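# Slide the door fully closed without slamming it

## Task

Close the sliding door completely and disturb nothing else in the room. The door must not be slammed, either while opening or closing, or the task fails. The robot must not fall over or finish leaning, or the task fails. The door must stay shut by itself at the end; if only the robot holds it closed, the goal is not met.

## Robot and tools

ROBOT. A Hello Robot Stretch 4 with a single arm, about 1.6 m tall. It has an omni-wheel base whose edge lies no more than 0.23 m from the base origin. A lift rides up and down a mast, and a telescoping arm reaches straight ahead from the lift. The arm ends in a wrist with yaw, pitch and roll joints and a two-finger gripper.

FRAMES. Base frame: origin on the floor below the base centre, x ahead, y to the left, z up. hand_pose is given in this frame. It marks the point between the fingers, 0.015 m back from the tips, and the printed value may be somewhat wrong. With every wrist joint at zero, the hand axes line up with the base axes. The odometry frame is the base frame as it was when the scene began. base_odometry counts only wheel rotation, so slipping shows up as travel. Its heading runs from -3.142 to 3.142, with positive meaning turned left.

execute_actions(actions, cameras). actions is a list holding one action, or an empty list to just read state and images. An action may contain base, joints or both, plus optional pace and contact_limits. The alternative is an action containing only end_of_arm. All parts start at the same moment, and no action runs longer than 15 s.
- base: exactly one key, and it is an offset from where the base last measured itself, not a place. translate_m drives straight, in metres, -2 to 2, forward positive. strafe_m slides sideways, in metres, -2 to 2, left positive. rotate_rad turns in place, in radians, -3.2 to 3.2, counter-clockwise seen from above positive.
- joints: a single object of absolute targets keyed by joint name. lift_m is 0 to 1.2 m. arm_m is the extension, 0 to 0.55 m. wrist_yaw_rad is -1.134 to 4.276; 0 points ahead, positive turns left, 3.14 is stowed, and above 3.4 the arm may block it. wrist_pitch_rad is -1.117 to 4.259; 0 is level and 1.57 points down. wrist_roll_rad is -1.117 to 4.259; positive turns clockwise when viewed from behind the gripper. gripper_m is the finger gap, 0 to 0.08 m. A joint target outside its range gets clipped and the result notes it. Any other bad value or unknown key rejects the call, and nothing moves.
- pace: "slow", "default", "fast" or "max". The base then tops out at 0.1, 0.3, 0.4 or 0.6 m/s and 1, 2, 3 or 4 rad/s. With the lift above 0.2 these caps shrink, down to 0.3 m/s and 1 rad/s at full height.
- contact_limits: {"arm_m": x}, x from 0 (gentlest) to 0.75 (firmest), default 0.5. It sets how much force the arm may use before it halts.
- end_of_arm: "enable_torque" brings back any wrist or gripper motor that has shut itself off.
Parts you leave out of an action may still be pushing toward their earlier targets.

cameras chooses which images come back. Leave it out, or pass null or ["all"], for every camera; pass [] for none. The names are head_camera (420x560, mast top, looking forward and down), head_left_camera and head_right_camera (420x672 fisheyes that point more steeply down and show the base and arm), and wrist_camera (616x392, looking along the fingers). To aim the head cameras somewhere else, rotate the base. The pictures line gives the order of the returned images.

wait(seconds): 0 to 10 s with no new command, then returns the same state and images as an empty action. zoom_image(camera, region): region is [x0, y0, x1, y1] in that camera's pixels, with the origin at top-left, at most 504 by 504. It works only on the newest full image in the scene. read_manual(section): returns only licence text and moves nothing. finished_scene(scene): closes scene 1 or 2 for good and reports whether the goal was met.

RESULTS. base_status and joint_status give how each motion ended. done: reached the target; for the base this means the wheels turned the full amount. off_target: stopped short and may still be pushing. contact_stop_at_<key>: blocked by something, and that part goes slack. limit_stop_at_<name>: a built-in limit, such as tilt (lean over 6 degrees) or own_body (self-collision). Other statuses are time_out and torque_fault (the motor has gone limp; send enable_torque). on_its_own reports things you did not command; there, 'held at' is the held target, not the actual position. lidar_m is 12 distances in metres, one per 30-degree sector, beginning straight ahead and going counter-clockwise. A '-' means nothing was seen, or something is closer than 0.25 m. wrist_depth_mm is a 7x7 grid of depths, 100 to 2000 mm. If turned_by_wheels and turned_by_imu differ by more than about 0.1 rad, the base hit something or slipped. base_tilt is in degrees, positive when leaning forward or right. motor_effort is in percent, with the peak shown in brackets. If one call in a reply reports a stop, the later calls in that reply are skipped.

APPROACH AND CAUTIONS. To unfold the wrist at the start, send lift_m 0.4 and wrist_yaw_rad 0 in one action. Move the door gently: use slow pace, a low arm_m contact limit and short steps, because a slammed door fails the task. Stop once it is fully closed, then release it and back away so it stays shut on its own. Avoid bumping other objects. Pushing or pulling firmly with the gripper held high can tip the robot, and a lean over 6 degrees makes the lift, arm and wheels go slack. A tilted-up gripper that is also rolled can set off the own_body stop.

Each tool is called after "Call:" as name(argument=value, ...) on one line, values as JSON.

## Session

Call:
execute_actions(actions=[])

Scene clock: 0.00 s.
base_odometry: x=+0.000 y=+0.000 heading=+0.000 (m, m, rad; odometry frame)
turned_by_wheels: +0.000 (rad since the last result)
turned_by_imu: +0.000 (rad since the last result)
base_tilt: forward=+0.0 right=+0.0 (deg)
lidar_m: 1.00 0.97 1.03 1.53 1.80 0.87 0.72 0.87 0.65 0.93 1.90 1.45
base_status: not commanded
joint_positions: lift_m=+0.259 arm_m=-0.002 wrist_yaw_rad=+3.125 wrist_pitch_rad=-0.013 wrist_roll_rad=+0.006 gripper_m=+0.040
joint_status: not commanded
motor_effort: lift_m=+21 arm_m=+0 wrist_yaw_rad=+0 wrist_pitch_rad=-7 wrist_roll_rad=-1 gripper_m=+0 wheel_0=+0 wheel_1=+0 wheel_2=+0 (%)
hand_pose: x=-0.0427 y=+0.0908 z=+0.4401 quat_wxyz=(+0.008, +0.007, +0.003, +1.000) (m; base frame)
wrist_depth_mm: - 138 1618 1863 - 1921 1618 / - 127 1618 1863 - 1863 1618 / - 129 191 1863 - 1863 1618 / 133 136 1537 1863 - 1808 1618 / 1281 1430 976 891 1138 1808 1576 / 1308 1430 854 831 1118 1661 1576 / 1118 - 145 820 103 1255 1182
pictures: head_camera, head_left_camera, head_right_camera, wrist_camera
camera_calibration (this result's frames):
wrist_camera: T_world_to_cam=[[0.0428176, 0.998826, 0.0226436, -0.10306], [-0.0483532, 0.0247095, -0.998525, 0.493992], [-0.997912, 0.0416595, 0.0493544, 0.0765869], [0, 0, 0, 1]] pos_world=[0.104726, 0.0875419, 0.491817]
Images, in order (width x height): head_camera 420x560, head_left_camera 420x672, head_right_camera 420x672, wrist_camera 616x392.

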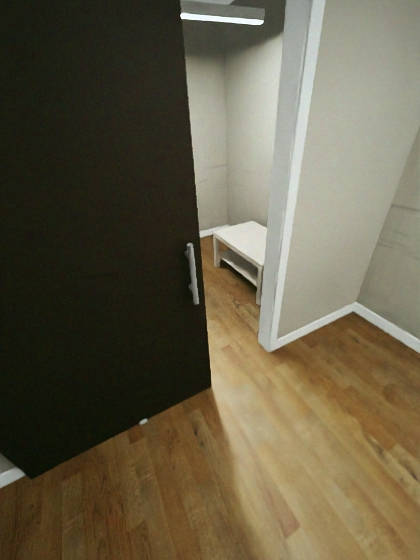

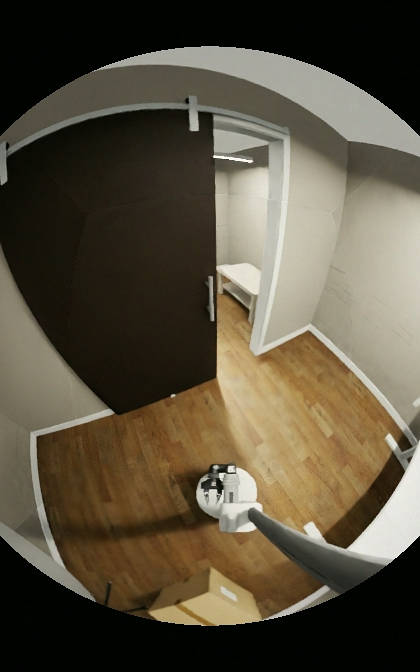

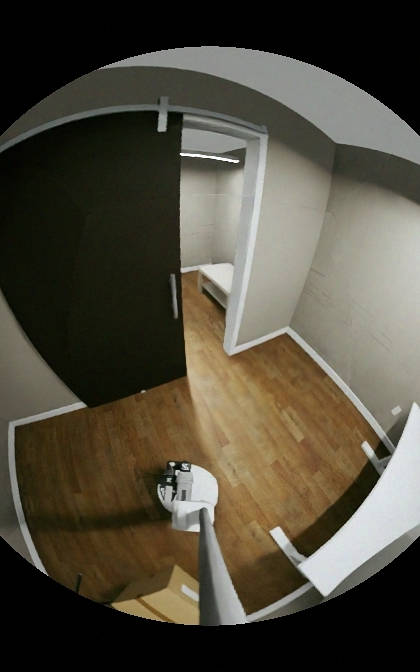

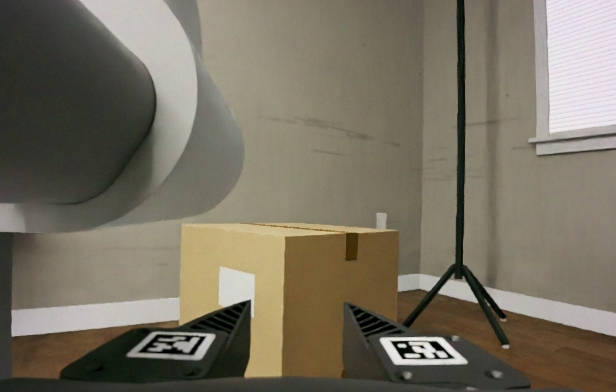

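Call:
zoom_image(camera="head_camera", region=[60, 340, 300, 500])

Region (60, 340, 300, 500) of head_camera's 420x560 image, scaled by 2.100, with more detail than that image has.

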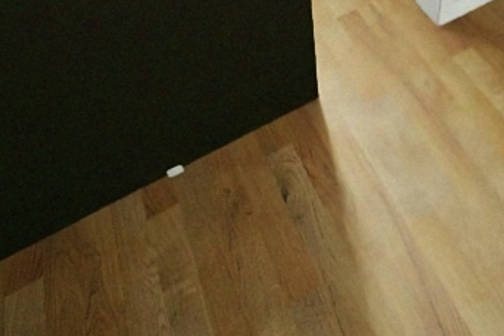

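Call:
execute_actions(actions=[{"base":{"rotate_rad":0.5},"joints":{"lift_m":0.92,"wrist_yaw_rad":0,"gripper_m":0.08,"wrist_pitch_rad":0}}], cameras=[])

Call:
execute_actions(actions=[{"base":{"strafe_m":-0.335}}], cameras=[])

Call:
execute_actions(actions=[{"base":{"translate_m":0.3}}])

Scene clock: 5.50 s.
base_odometry: x=+0.000 y=+0.000 heading=+0.500 (m, m, rad; odometry frame)
turned_by_wheels: +0.500 (rad since the last result)
turned_by_imu: +0.503 (rad since the last result)
base_tilt: forward=+0.1 right=+0.1 (deg)
lidar_m: 0.97 1.02 1.48 1.79 0.90 0.72 0.92 0.67 0.90 1.90 1.48 1.00
base_status: done
joint_positions: lift_m=+0.920 arm_m=-0.002 wrist_yaw_rad=+0.000 wrist_pitch_rad=+0.002 wrist_roll_rad=+0.006 gripper_m=+0.080
joint_status: all done
motor_effort: lift_m=+25(24) arm_m=+0(1) wrist_yaw_rad=+0(9) wrist_pitch_rad=-6(6) wrist_roll_rad=+0(1) gripper_m=+1(3) wheel_0=-2(8) wheel_1=+0(8) wheel_2=+0(8) (%)
hand_pose: x=+0.3813 y=-0.0874 z=+1.0973 quat_wxyz=(+1.000, +0.003, +0.001, +0.000) (m; base frame)
wrist_depth_mm: 741 750 750 768 759 - - / 741 750 750 759 759 - - / 741 750 750 759 768 - - / 741 750 750 759 759 - - / 741 750 750 759 768 - - / 741 732 759 759 768 - - / - - 759 759 150 - -
pictures: none
No camera images: the call's "cameras" was empty. Leave "cameras" out to get every camera's image.

Scene clock: 7.93 s.
base_odometry: x=+0.161 y=-0.294 heading=+0.500 (m, m, rad; odometry frame)
turned_by_wheels: +0.000 (rad since the last result)
turned_by_imu: +0.000 (rad since the last result)
base_tilt: forward=-0.1 right=+0.0 (deg)
lidar_m: 0.90 1.01 1.51 2.13 0.94 1.00 0.62 0.64 0.94 1.56 1.48 1.21
base_status: done
joint_positions: lift_m=+0.920 arm_m=-0.002 wrist_yaw_rad=+0.000 wrist_pitch_rad=+0.002 wrist_roll_rad=+0.006 gripper_m=+0.080
joint_status: not commanded
motor_effort: lift_m=+24(25) arm_m=-1(0) wrist_yaw_rad=+0(1) wrist_pitch_rad=-6(5) wrist_roll_rad=-1(1) gripper_m=+3(1) wheel_0=+2(11) wheel_1=-1(10) wheel_2=+0(2) (%)
hand_pose: x=+0.3812 y=-0.0874 z=+1.0974 quat_wxyz=(+1.000, +0.003, +0.001, +0.000) (m; base frame)
wrist_depth_mm: 750 741 750 759 - - 831 / 741 741 750 768 - - 842 / 741 741 750 - - - 831 / 741 750 750 - - - 831 / 741 750 741 - - - 831 / 741 750 750 - - - 831 / - - 741 - 150 - -
pictures: none
No camera images: the call's "cameras" was empty. Leave "cameras" out to get every camera's image.

Scene clock: 10.40 s.
base_odometry: x=+0.424 y=-0.150 heading=+0.500 (m, m, rad; odometry frame)
turned_by_wheels: +0.001 (rad since the last result)
turned_by_imu: -0.001 (rad since the last result)
base_tilt: forward=-0.1 right=+0.2 (deg)
lidar_m: 0.60 0.71 0.98 2.16 1.31 1.14 0.92 0.98 1.34 1.57 1.06 0.96
base_status: done
joint_positions: lift_m=+0.920 arm_m=-0.002 wrist_yaw_rad=+0.000 wrist_pitch_rad=+0.002 wrist_roll_rad=+0.006 gripper_m=+0.080
joint_status: not commanded
motor_effort: lift_m=+24(24) arm_m=+0(1) wrist_yaw_rad=+0(1) wrist_pitch_rad=-5(7) wrist_roll_rad=+0(1) gripper_m=+1(2) wheel_0=+4(8) wheel_1=+2(6) wheel_2=+1(11) (%)
hand_pose: x=+0.3812 y=-0.0874 z=+1.0974 quat_wxyz=(+1.000, +0.003, +0.001, +0.000) (m; base frame)
wrist_depth_mm: 452 452 462 462 - - - / 452 455 459 462 - - - / 449 452 455 459 - - - / 452 455 459 462 - - - / 452 455 455 462 - - - / 449 452 459 462 - - - / - - 402 462 150 - -
pictures: head_camera, head_left_camera, head_right_camera, wrist_camera
camera_calibration (this result's frames):
wrist_camera: T_world_to_cam=[[-0.0262119, -0.99939, 0.0230587, -0.106838], [0.0331831, -0.0239238, -0.999163, 1.14055], [0.999106, -0.0254248, 0.03379, -0.275539], [0, 0, 0, 1]] pos_world=[0.234645, -0.0864921, 1.15137]
Images, in order (width x height): head_camera 420x560, head_left_camera 420x672, head_right_camera 420x672, wrist_camera 616x392.

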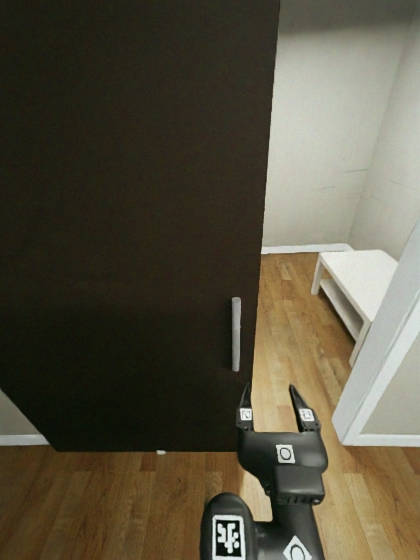

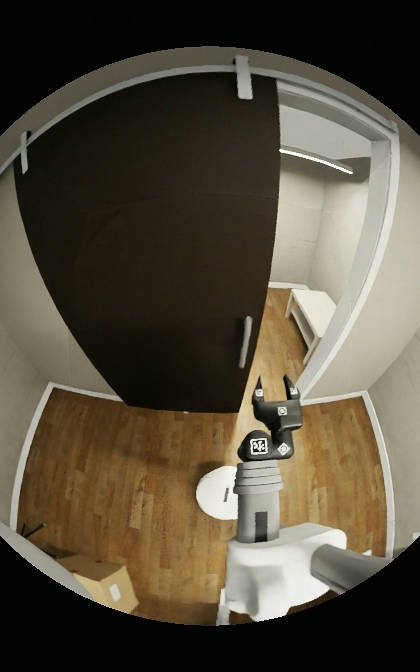

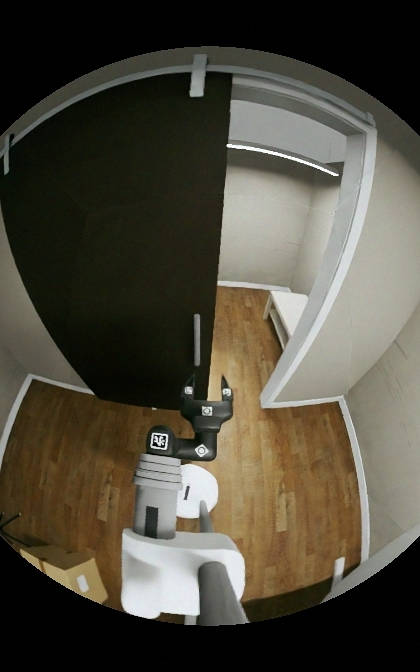

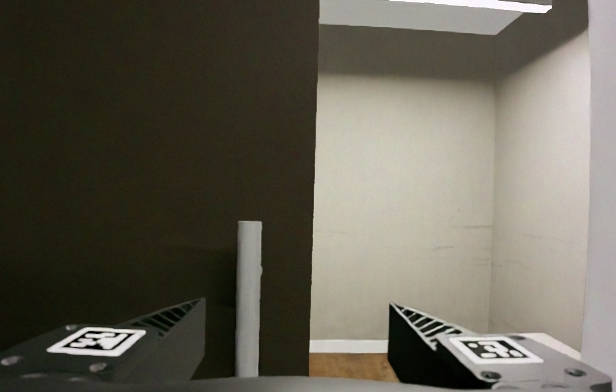

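Call:
execute_actions(actions=[{"base":{"strafe_m":0.05},"joints":{"lift_m":0.79,"arm_m":0.1}}], cameras=[])

Call:
execute_actions(actions=[{"base":{"translate_m":0.09}}], cameras=["wrist_camera","head_camera"])

Scene clock: 12.97 s.
base_odometry: x=+0.400 y=-0.106 heading=+0.500 (m, m, rad; odometry frame)
turned_by_wheels: +0.000 (rad since the last result)
turned_by_imu: -0.001 (rad since the last result)
base_tilt: forward=+0.0 right=+0.0 (deg)
lidar_m: 0.63 0.72 0.96 2.09 1.35 1.11 0.93 0.96 1.34 1.63 1.07 0.99
base_status: done
joint_positions: lift_m=+0.790 arm_m=+0.099 wrist_yaw_rad=+0.000 wrist_pitch_rad=+0.002 wrist_roll_rad=+0.006 gripper_m=+0.080
joint_status: all done
motor_effort: lift_m=+16(20) arm_m=+7(7) wrist_yaw_rad=+0(2) wrist_pitch_rad=-6(6) wrist_roll_rad=+0(1) gripper_m=+1(2) wheel_0=-3(10) wheel_1=+0(9) wheel_2=+1(0) (%)
hand_pose: x=+0.4823 y=-0.0874 z=+0.9681 quat_wxyz=(+1.000, +0.003, +0.001, +0.000) (m; base frame)
wrist_depth_mm: 353 357 359 362 - - - / 355 357 362 362 - - - / 351 355 359 362 - - - / 353 355 359 362 - - - / 353 355 357 362 - - - / 353 355 357 362 - - 1921 / - - 357 362 150 - -
pictures: none
No camera images: the call's "cameras" was empty. Leave "cameras" out to get every camera's image.

Scene clock: 14.47 s.
base_odometry: x=+0.479 y=-0.063 heading=+0.501 (m, m, rad; odometry frame)
turned_by_wheels: +0.001 (rad since the last result)
turned_by_imu: +0.000 (rad since the last result)
base_tilt: forward=+0.0 right=+0.1 (deg)
lidar_m: 0.53 0.60 0.87 2.11 1.49 1.20 1.01 1.04 1.49 1.61 0.93 0.64
base_status: done
joint_positions: lift_m=+0.790 arm_m=+0.099 wrist_yaw_rad=+0.000 wrist_pitch_rad=+0.002 wrist_roll_rad=+0.006 gripper_m=+0.080
joint_status: not commanded
motor_effort: lift_m=+16(16) arm_m=+7(7) wrist_yaw_rad=+0(0) wrist_pitch_rad=-6(6) wrist_roll_rad=-2(0) gripper_m=+1(2) wheel_0=+4(7) wheel_1=+3(6) wheel_2=+1(11) (%)
hand_pose: x=+0.4824 y=-0.0874 z=+0.9681 quat_wxyz=(+1.000, +0.003, +0.001, +0.000) (m; base frame)
wrist_depth_mm: 266 268 271 271 274 - - / 266 270 271 211 276 - - / 267 267 270 209 274 - - / 267 268 271 210 274 - - / 266 268 271 213 - - - / 267 268 272 272 274 - - / - - 271 272 150 - -
pictures: head_camera, wrist_camera
camera_calibration (this result's frames):
wrist_camera: T_world_to_cam=[[-0.0261787, -0.999391, 0.0230597, -0.101216], [0.0331491, -0.0239228, -0.999164, 1.00802], [0.999108, -0.0253924, 0.0337552, -0.372172], [0, 0, 0, 1]] pos_world=[0.335775, -0.0864899, 1.02207]
Images, in order (width x height): head_camera 420x560, wrist_camera 616x392.

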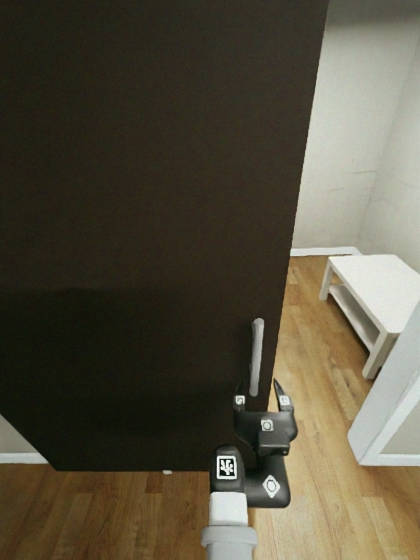

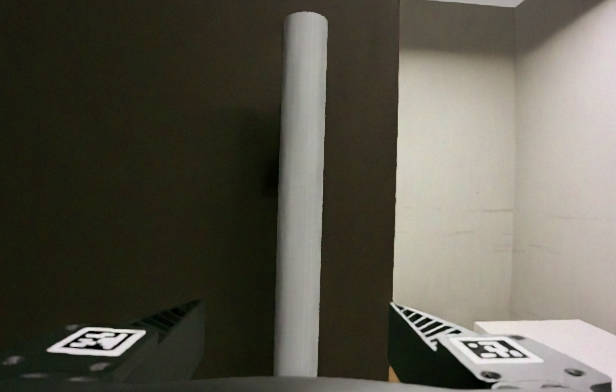

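Call:
execute_actions(actions=[{"joints":{"arm_m":0.185},"contact_limits":{"arm_m":0.15}}], cameras=["wrist_camera"])

Call:
execute_actions(actions=[{"base":{"strafe_m":-0.45},"pace":"slow"}])

Scene clock: 16.70 s.
base_odometry: x=+0.479 y=-0.063 heading=+0.501 (m, m, rad; odometry frame)
turned_by_wheels: +0.000 (rad since the last result)
turned_by_imu: -0.001 (rad since the last result)
base_tilt: forward=-0.2 right=+0.0 (deg)
lidar_m: 0.52 0.60 0.85 2.11 1.52 1.19 1.00 1.05 1.47 1.62 0.94 0.62
base_status: not commanded
joint_positions: lift_m=+0.790 arm_m=+0.184 wrist_yaw_rad=+0.000 wrist_pitch_rad=+0.002 wrist_roll_rad=+0.006 gripper_m=+0.080
joint_status: all done
motor_effort: lift_m=+16(16) arm_m=+7(9) wrist_yaw_rad=+0(1) wrist_pitch_rad=-6(5) wrist_roll_rad=-1(1) gripper_m=+1(2) wheel_0=+4(4) wheel_1=+3(3) wheel_2=+1(1) (%)
contact_limits: arm_m 0.15
hand_pose: x=+0.5673 y=-0.0874 z=+0.9681 quat_wxyz=(+1.000, +0.003, +0.001, +0.000) (m; base frame)
wrist_depth_mm: 183 185 186 121 190 - - / 183 185 187 121 190 - - / 184 185 187 121 190 - - / 184 186 187 121 189 - - / 184 185 187 120 190 - - / 183 185 187 120 189 - - / - - 187 121 150 - -
pictures: wrist_camera
camera_calibration (this result's frames):
wrist_camera: T_world_to_cam=[[-0.0261132, -0.999393, 0.0230594, -0.099015], [0.0331499, -0.0239203, -0.999164, 1.0052], [0.999109, -0.0253269, 0.0337544, -0.45704], [0, 0, 0, 1]] pos_world=[0.420725, -0.0864856, 1.02207]
Images, in order (width x height): wrist_camera 616x392.

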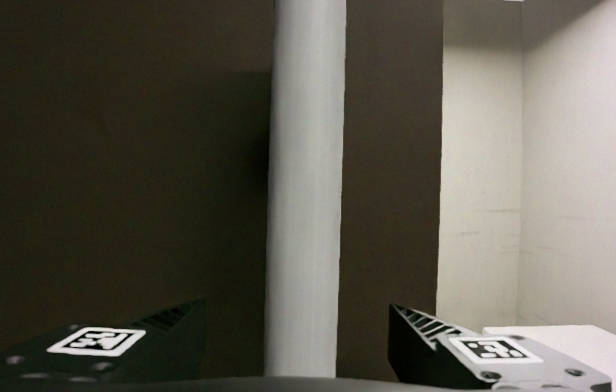

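Scene clock: 22.33 s.
base_odometry: x=+0.695 y=-0.457 heading=+0.502 (m, m, rad; odometry frame)
turned_by_wheels: +0.001 (rad since the last result)
turned_by_imu: +0.004 (rad since the last result)
base_tilt: forward=+0.0 right=+0.1 (deg)
lidar_m: 0.52 0.62 0.86 2.56 1.49 1.08 1.03 1.05 1.22 1.16 0.93 0.68
base_status: done
joint_positions: lift_m=+0.790 arm_m=+0.184 wrist_yaw_rad=+0.004 wrist_pitch_rad=+0.002 wrist_roll_rad=+0.006 gripper_m=+0.080
joint_status: not commanded
motor_effort: lift_m=+16(16) arm_m=+7(7) wrist_yaw_rad=-12(53) wrist_pitch_rad=-6(6) wrist_roll_rad=-1(0) gripper_m=+1(3) wheel_0=+10(27) wheel_1=-1(8) wheel_2=+3(2) (%)
hand_pose: x=+0.5677 y=-0.0865 z=+0.9681 quat_wxyz=(+1.000, +0.003, +0.001, +0.002) (m; base frame)
wrist_depth_mm: 182 183 117 185 - 298 231 / 182 183 117 185 - 298 232 / 182 183 116 185 - 298 231 / 182 183 116 185 - 296 232 / 182 183 116 185 - 293 232 / 182 183 117 185 186 287 232 / - - 117 185 150 - -
pictures: head_camera, head_left_camera, head_right_camera, wrist_camera
camera_calibration (this result's frames):
wrist_camera: T_world_to_cam=[[-0.0220689, -0.99949, 0.0230621, -0.100451], [0.0332388, -0.0237885, -0.999164, 1.00517], [0.999204, -0.0212839, 0.0337468, -0.4571], [0, 0, 0, 1]] pos_world=[0.421109, -0.0862173, 1.02207]
Images, in order (width x height): head_camera 420x560, head_left_camera 420x672, head_right_camera 420x672, wrist_camera 616x392.

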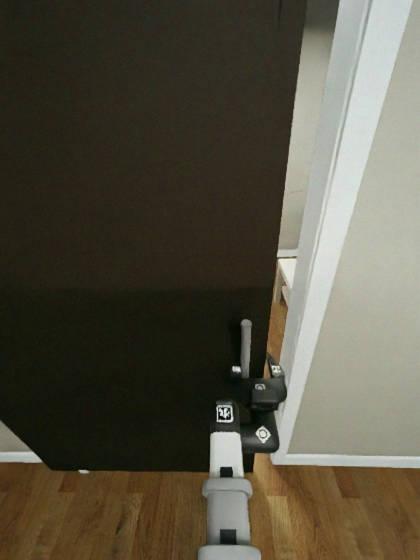

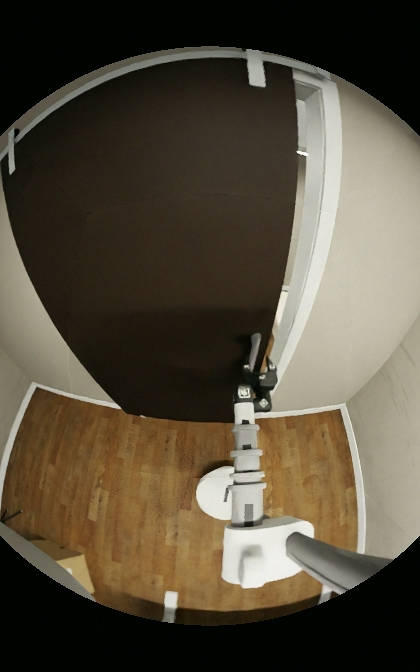

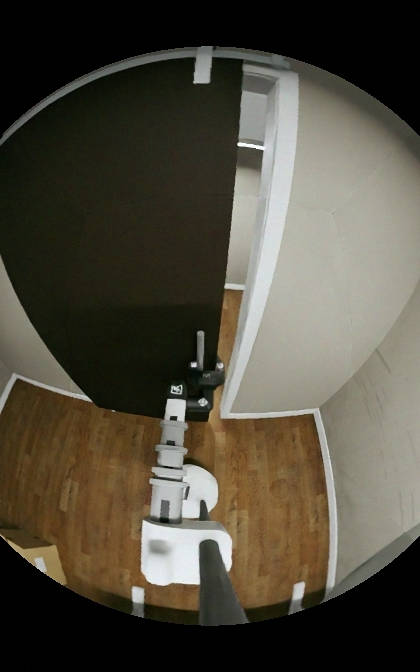

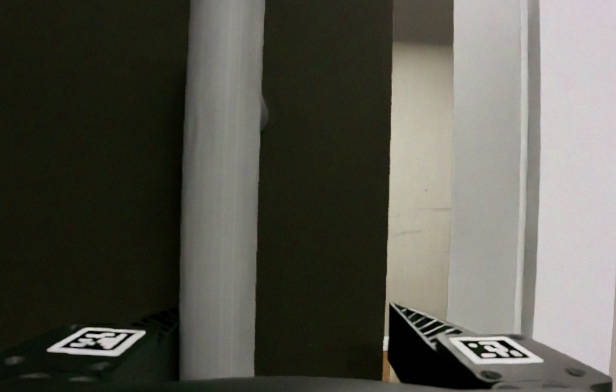

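Call:
execute_actions(actions=[{"base":{"strafe_m":-0.12},"pace":"slow"}], cameras=["wrist_camera","head_camera"])

Scene clock: 25.73 s.
base_odometry: x=+0.753 y=-0.562 heading=+0.503 (m, m, rad; odometry frame)
turned_by_wheels: +0.001 (rad since the last result)
turned_by_imu: +0.001 (rad since the last result)
base_tilt: forward=-0.1 right=+0.0 (deg)
lidar_m: 0.53 0.61 0.85 2.68 1.60 1.08 1.02 1.07 1.09 1.06 0.91 0.66
base_status: done
joint_positions: lift_m=+0.790 arm_m=+0.184 wrist_yaw_rad=+0.004 wrist_pitch_rad=+0.002 wrist_roll_rad=+0.006 gripper_m=+0.080
joint_status: not commanded
motor_effort: lift_m=+16(16) arm_m=+7(7) wrist_yaw_rad=-10(29) wrist_pitch_rad=-6(6) wrist_roll_rad=-1(1) gripper_m=+1(0) wheel_0=+9(20) wheel_1=-1(4) wheel_2=+1(1) (%)
hand_pose: x=+0.5676 y=-0.0867 z=+0.9681 quat_wxyz=(+1.000, +0.003, +0.001, +0.002) (m; base frame)
wrist_depth_mm: 181 182 116 183 228 242 243 / 180 182 115 183 229 242 243 / 181 181 115 183 228 243 243 / 181 182 115 183 228 242 244 / 181 182 115 183 229 242 243 / 181 181 116 183 185 242 244 / - - 116 183 150 - -
pictures: head_camera, wrist_camera
camera_calibration (this result's frames):
wrist_camera: T_world_to_cam=[[-0.0228069, -0.999474, 0.0230632, -0.10019], [0.0331897, -0.0238134, -0.999165, 1.00519], [0.999189, -0.0220224, 0.0337153, -0.457066], [0, 0, 0, 1]] pos_world=[0.421048, -0.0862664, 1.02207]
Images, in order (width x height): head_camera 420x560, wrist_camera 616x392.

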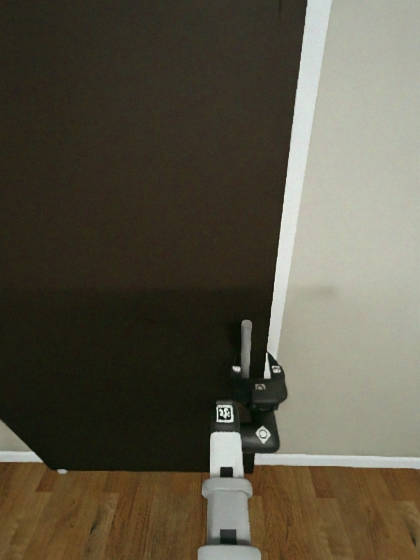

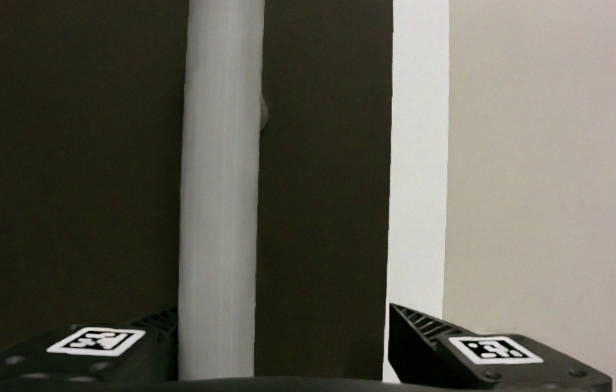

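Call:
execute_actions(actions=[{"base":{"strafe_m":-0.022},"pace":"slow"}], cameras=["wrist_camera","head_camera"])

Scene clock: 27.80 s.
base_odometry: x=+0.763 y=-0.581 heading=+0.503 (m, m, rad; odometry frame)
turned_by_wheels: +0.000 (rad since the last result)
turned_by_imu: +0.000 (rad since the last result)
base_tilt: forward=-0.1 right=-0.1 (deg)
lidar_m: 0.52 0.62 0.86 2.70 1.61 1.08 1.02 1.05 1.06 1.03 0.90 0.67
base_status: done
joint_positions: lift_m=+0.790 arm_m=+0.184 wrist_yaw_rad=+0.000 wrist_pitch_rad=+0.002 wrist_roll_rad=+0.006 gripper_m=+0.080
joint_status: not commanded
motor_effort: lift_m=+16(16) arm_m=+7(7) wrist_yaw_rad=+0(30) wrist_pitch_rad=-5(6) wrist_roll_rad=-1(1) gripper_m=+1(1) wheel_0=+5(19) wheel_1=-3(5) wheel_2=+1(2) (%)
hand_pose: x=+0.5674 y=-0.0874 z=+0.9681 quat_wxyz=(+1.000, +0.003, +0.001, +0.000) (m; base frame)
wrist_depth_mm: 180 181 115 183 185 244 245 / 181 181 115 184 185 243 244 / 180 181 116 183 229 243 244 / 180 182 116 184 229 243 245 / 180 182 116 184 229 243 245 / 180 181 115 183 185 244 245 / - - 116 183 150 - -
pictures: head_camera, wrist_camera
camera_calibration (this result's frames):
wrist_camera: T_world_to_cam=[[-0.0259984, -0.999396, 0.0230609, -0.0990562], [0.0331074, -0.0239168, -0.999166, 1.00522], [0.999114, -0.0252132, 0.0337092, -0.457034], [0, 0, 0, 1]] pos_world=[0.420774, -0.0864781, 1.02207]
Images, in order (width x height): head_camera 420x560, wrist_camera 616x392.

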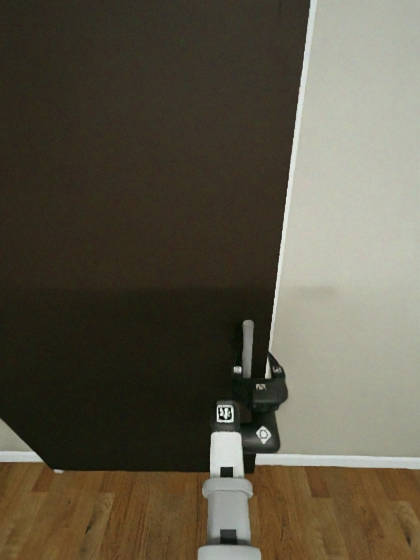

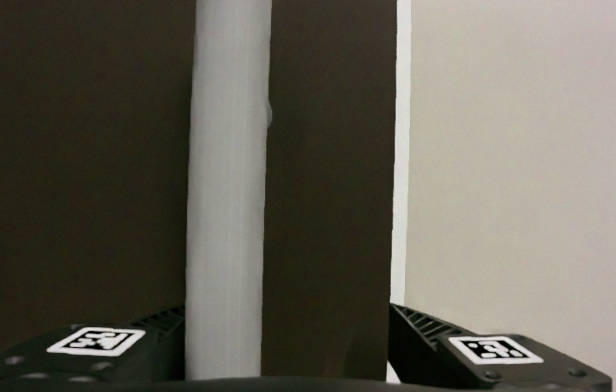

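Door coasted slightly; push once more to confirm the stop.

Call:
execute_actions(actions=[{"base":{"strafe_m":-0.012},"pace":"slow"}], cameras=["wrist_camera","head_camera"])

Scene clock: 29.13 s.
base_odometry: x=+0.769 y=-0.592 heading=+0.504 (m, m, rad; odometry frame)
turned_by_wheels: +0.001 (rad since the last result)
turned_by_imu: +0.000 (rad since the last result)
base_tilt: forward=+0.0 right=-0.1 (deg)
lidar_m: 0.52 0.62 0.87 2.68 1.63 1.06 1.03 1.08 1.06 1.01 0.93 0.65
base_status: done
joint_positions: lift_m=+0.790 arm_m=+0.184 wrist_yaw_rad=+0.002 wrist_pitch_rad=+0.002 wrist_roll_rad=+0.006 gripper_m=+0.080
joint_status: not commanded
motor_effort: lift_m=+16(15) arm_m=+7(7) wrist_yaw_rad=-5(23) wrist_pitch_rad=-6(6) wrist_roll_rad=-1(0) gripper_m=-1(2) wheel_0=+8(15) wheel_1=+0(6) wheel_2=+1(1) (%)
hand_pose: x=+0.5675 y=-0.0870 z=+0.9681 quat_wxyz=(+1.000, +0.003, +0.001, +0.001) (m; base frame)
wrist_depth_mm: 181 181 115 183 241 243 243 / 181 181 115 183 241 242 243 / 181 181 114 183 241 242 243 / 180 181 115 183 241 243 244 / 180 181 115 183 241 243 243 / 181 181 115 183 183 242 244 / - - 116 183 150 - -
pictures: head_camera, wrist_camera
camera_calibration (this result's frames):
wrist_camera: T_world_to_cam=[[-0.0244581, -0.999435, 0.023061, -0.0996025], [0.033182, -0.0238667, -0.999164, 1.00519], [0.99915, -0.0236725, 0.033747, -0.457085], [0, 0, 0, 1]] pos_world=[0.420906, -0.086376, 1.02207]
Images, in order (width x height): head_camera 420x560, wrist_camera 616x392.

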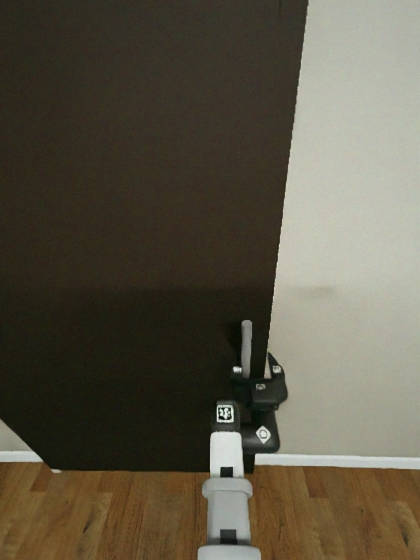

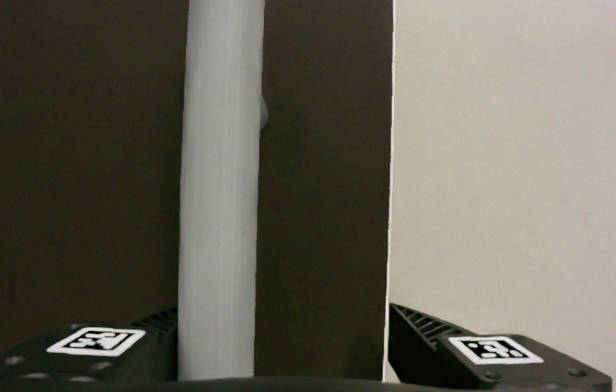

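Still moving freely (low effort).

Call:
execute_actions(actions=[{"base":{"strafe_m":-0.012},"pace":"slow"}], cameras=["wrist_camera","head_camera"])

Scene clock: 30.50 s.
base_odometry: x=+0.774 y=-0.602 heading=+0.506 (m, m, rad; odometry frame)
turned_by_wheels: +0.002 (rad since the last result)
turned_by_imu: +0.002 (rad since the last result)
base_tilt: forward=-0.2 right=+0.0 (deg)
lidar_m: 0.51 0.63 0.87 2.73 1.64 1.07 1.04 1.07 1.05 1.01 0.91 0.66
base_status: done
joint_positions: lift_m=+0.790 arm_m=+0.184 wrist_yaw_rad=+0.015 wrist_pitch_rad=+0.002 wrist_roll_rad=+0.006 gripper_m=+0.080
joint_status: not commanded
on_its_own: wrist_yaw_rad is at rest, and its effort (-43) is outside its rest range (-13 to +13)
motor_effort: lift_m=+16(16) arm_m=+7(7) wrist_yaw_rad=-43(43) wrist_pitch_rad=-5(6) wrist_roll_rad=-1(1) gripper_m=+2(2) wheel_0=+22(22) wheel_1=+4(4) wheel_2=+3(0) (%)
hand_pose: x=+0.5686 y=-0.0842 z=+0.9681 quat_wxyz=(+1.000, +0.003, +0.001, +0.008) (m; base frame)
wrist_depth_mm: 183 182 115 182 182 236 237 / 183 182 114 182 182 238 238 / 183 183 114 182 225 238 237 / 183 182 114 182 225 236 237 / 183 182 115 182 237 237 237 / 182 182 115 182 182 238 238 / - - 115 182 150 - -
pictures: head_camera, wrist_camera
camera_calibration (this result's frames):
wrist_camera: T_world_to_cam=[[-0.0112916, -0.99967, 0.023057, -0.104268], [0.0336824, -0.0234257, -0.999158, 1.00501], [0.999369, -0.0105055, 0.0339358, -0.457347], [0, 0, 0, 1]] pos_world=[0.42203, -0.0854958, 1.02208]
Images, in order (width x height): head_camera 420x560, wrist_camera 616x392.

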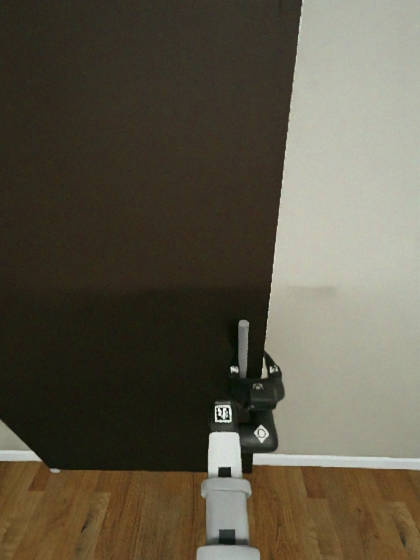

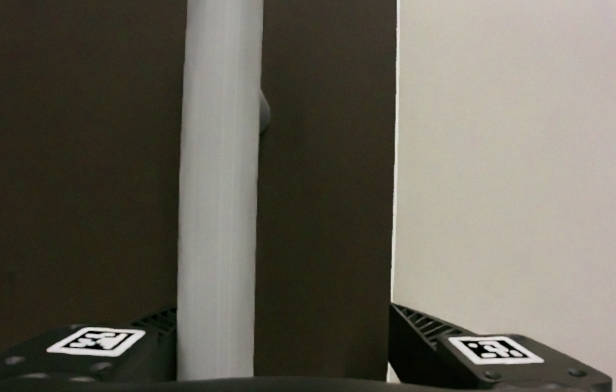

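Call:
execute_actions(actions=[{"base":{"strafe_m":0.015},"pace":"slow"}], cameras=[])

Call:
execute_actions(actions=[{"joints":{"arm_m":0.0}}], cameras=["head_camera","wrist_camera"])

Scene clock: 32.50 s.
base_odometry: x=+0.767 y=-0.589 heading=+0.506 (m, m, rad; odometry frame)
turned_by_wheels: +0.000 (rad since the last result)
turned_by_imu: -0.001 (rad since the last result)
base_tilt: forward=+0.1 right=+0.0 (deg)
lidar_m: 0.53 0.62 0.88 2.71 1.62 1.08 1.03 1.06 1.07 1.02 0.92 0.67
base_status: done
joint_positions: lift_m=+0.790 arm_m=+0.184 wrist_yaw_rad=+0.000 wrist_pitch_rad=+0.002 wrist_roll_rad=+0.006 gripper_m=+0.080
joint_status: not commanded
motor_effort: lift_m=+16(16) arm_m=+7(7) wrist_yaw_rad=+0(43) wrist_pitch_rad=-5(5) wrist_roll_rad=-1(1) gripper_m=+1(2) wheel_0=-4(19) wheel_1=+4(11) wheel_2=+4(4) (%)
hand_pose: x=+0.5674 y=-0.0874 z=+0.9681 quat_wxyz=(+1.000, +0.003, +0.001, +0.000) (m; base frame)
wrist_depth_mm: 181 181 116 183 184 242 244 / 181 181 115 183 185 242 243 / 181 182 115 183 185 242 243 / 181 182 115 184 184 243 244 / 181 182 115 183 185 243 244 / 181 181 115 184 185 243 243 / - - 116 184 150 - -
pictures: none
No camera images: the call's "cameras" was empty. Leave "cameras" out to get every camera's image.

Scene clock: 34.13 s.
base_odometry: x=+0.767 y=-0.589 heading=+0.506 (m, m, rad; odometry frame)
turned_by_wheels: +0.000 (rad since the last result)
turned_by_imu: -0.001 (rad since the last result)
base_tilt: forward=+0.0 right=+0.0 (deg)
lidar_m: 0.52 0.60 0.86 2.70 1.63 1.07 1.02 1.07 1.07 1.02 0.91 0.67
base_status: not commanded
joint_positions: lift_m=+0.790 arm_m=+0.001 wrist_yaw_rad=+0.000 wrist_pitch_rad=+0.003 wrist_roll_rad=+0.006 gripper_m=+0.080
joint_status: all done
motor_effort: lift_m=+16(16) arm_m=-7(9) wrist_yaw_rad=+1(1) wrist_pitch_rad=-5(6) wrist_roll_rad=+0(1) gripper_m=+0(2) wheel_0=-5(4) wheel_1=+4(4) wheel_2=+4(4) (%)
hand_pose: x=+0.3848 y=-0.0875 z=+0.9681 quat_wxyz=(+1.000, +0.003, +0.001, +0.000) (m; base frame)
wrist_depth_mm: 359 364 362 366 424 427 430 / 359 362 362 368 427 427 427 / 362 362 364 366 424 427 427 / 359 359 364 364 424 427 427 / 359 362 364 366 421 424 430 / 359 362 362 366 424 427 427 / - - 362 366 150 - -
pictures: head_camera, wrist_camera
camera_calibration (this result's frames):
wrist_camera: T_world_to_cam=[[-0.0264861, -0.999383, 0.0230623, -0.103718], [0.0330412, -0.023933, -0.999167, 1.01127], [0.999103, -0.025702, 0.0336547, -0.274657], [0, 0, 0, 1]] pos_world=[0.238249, -0.0865104, 1.02207]
Images, in order (width x height): head_camera 420x560, wrist_camera 616x392.

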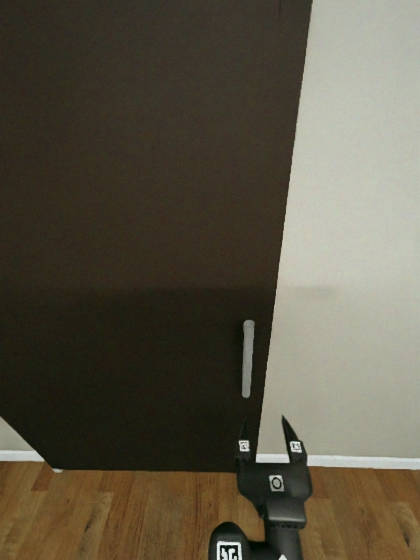

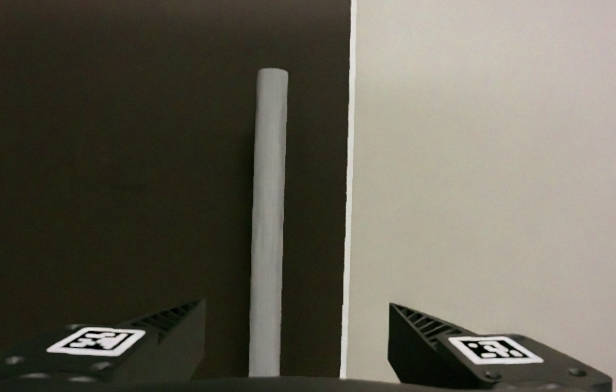

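Call:
finished_scene(scene=2)

The scene is finished: the task was done.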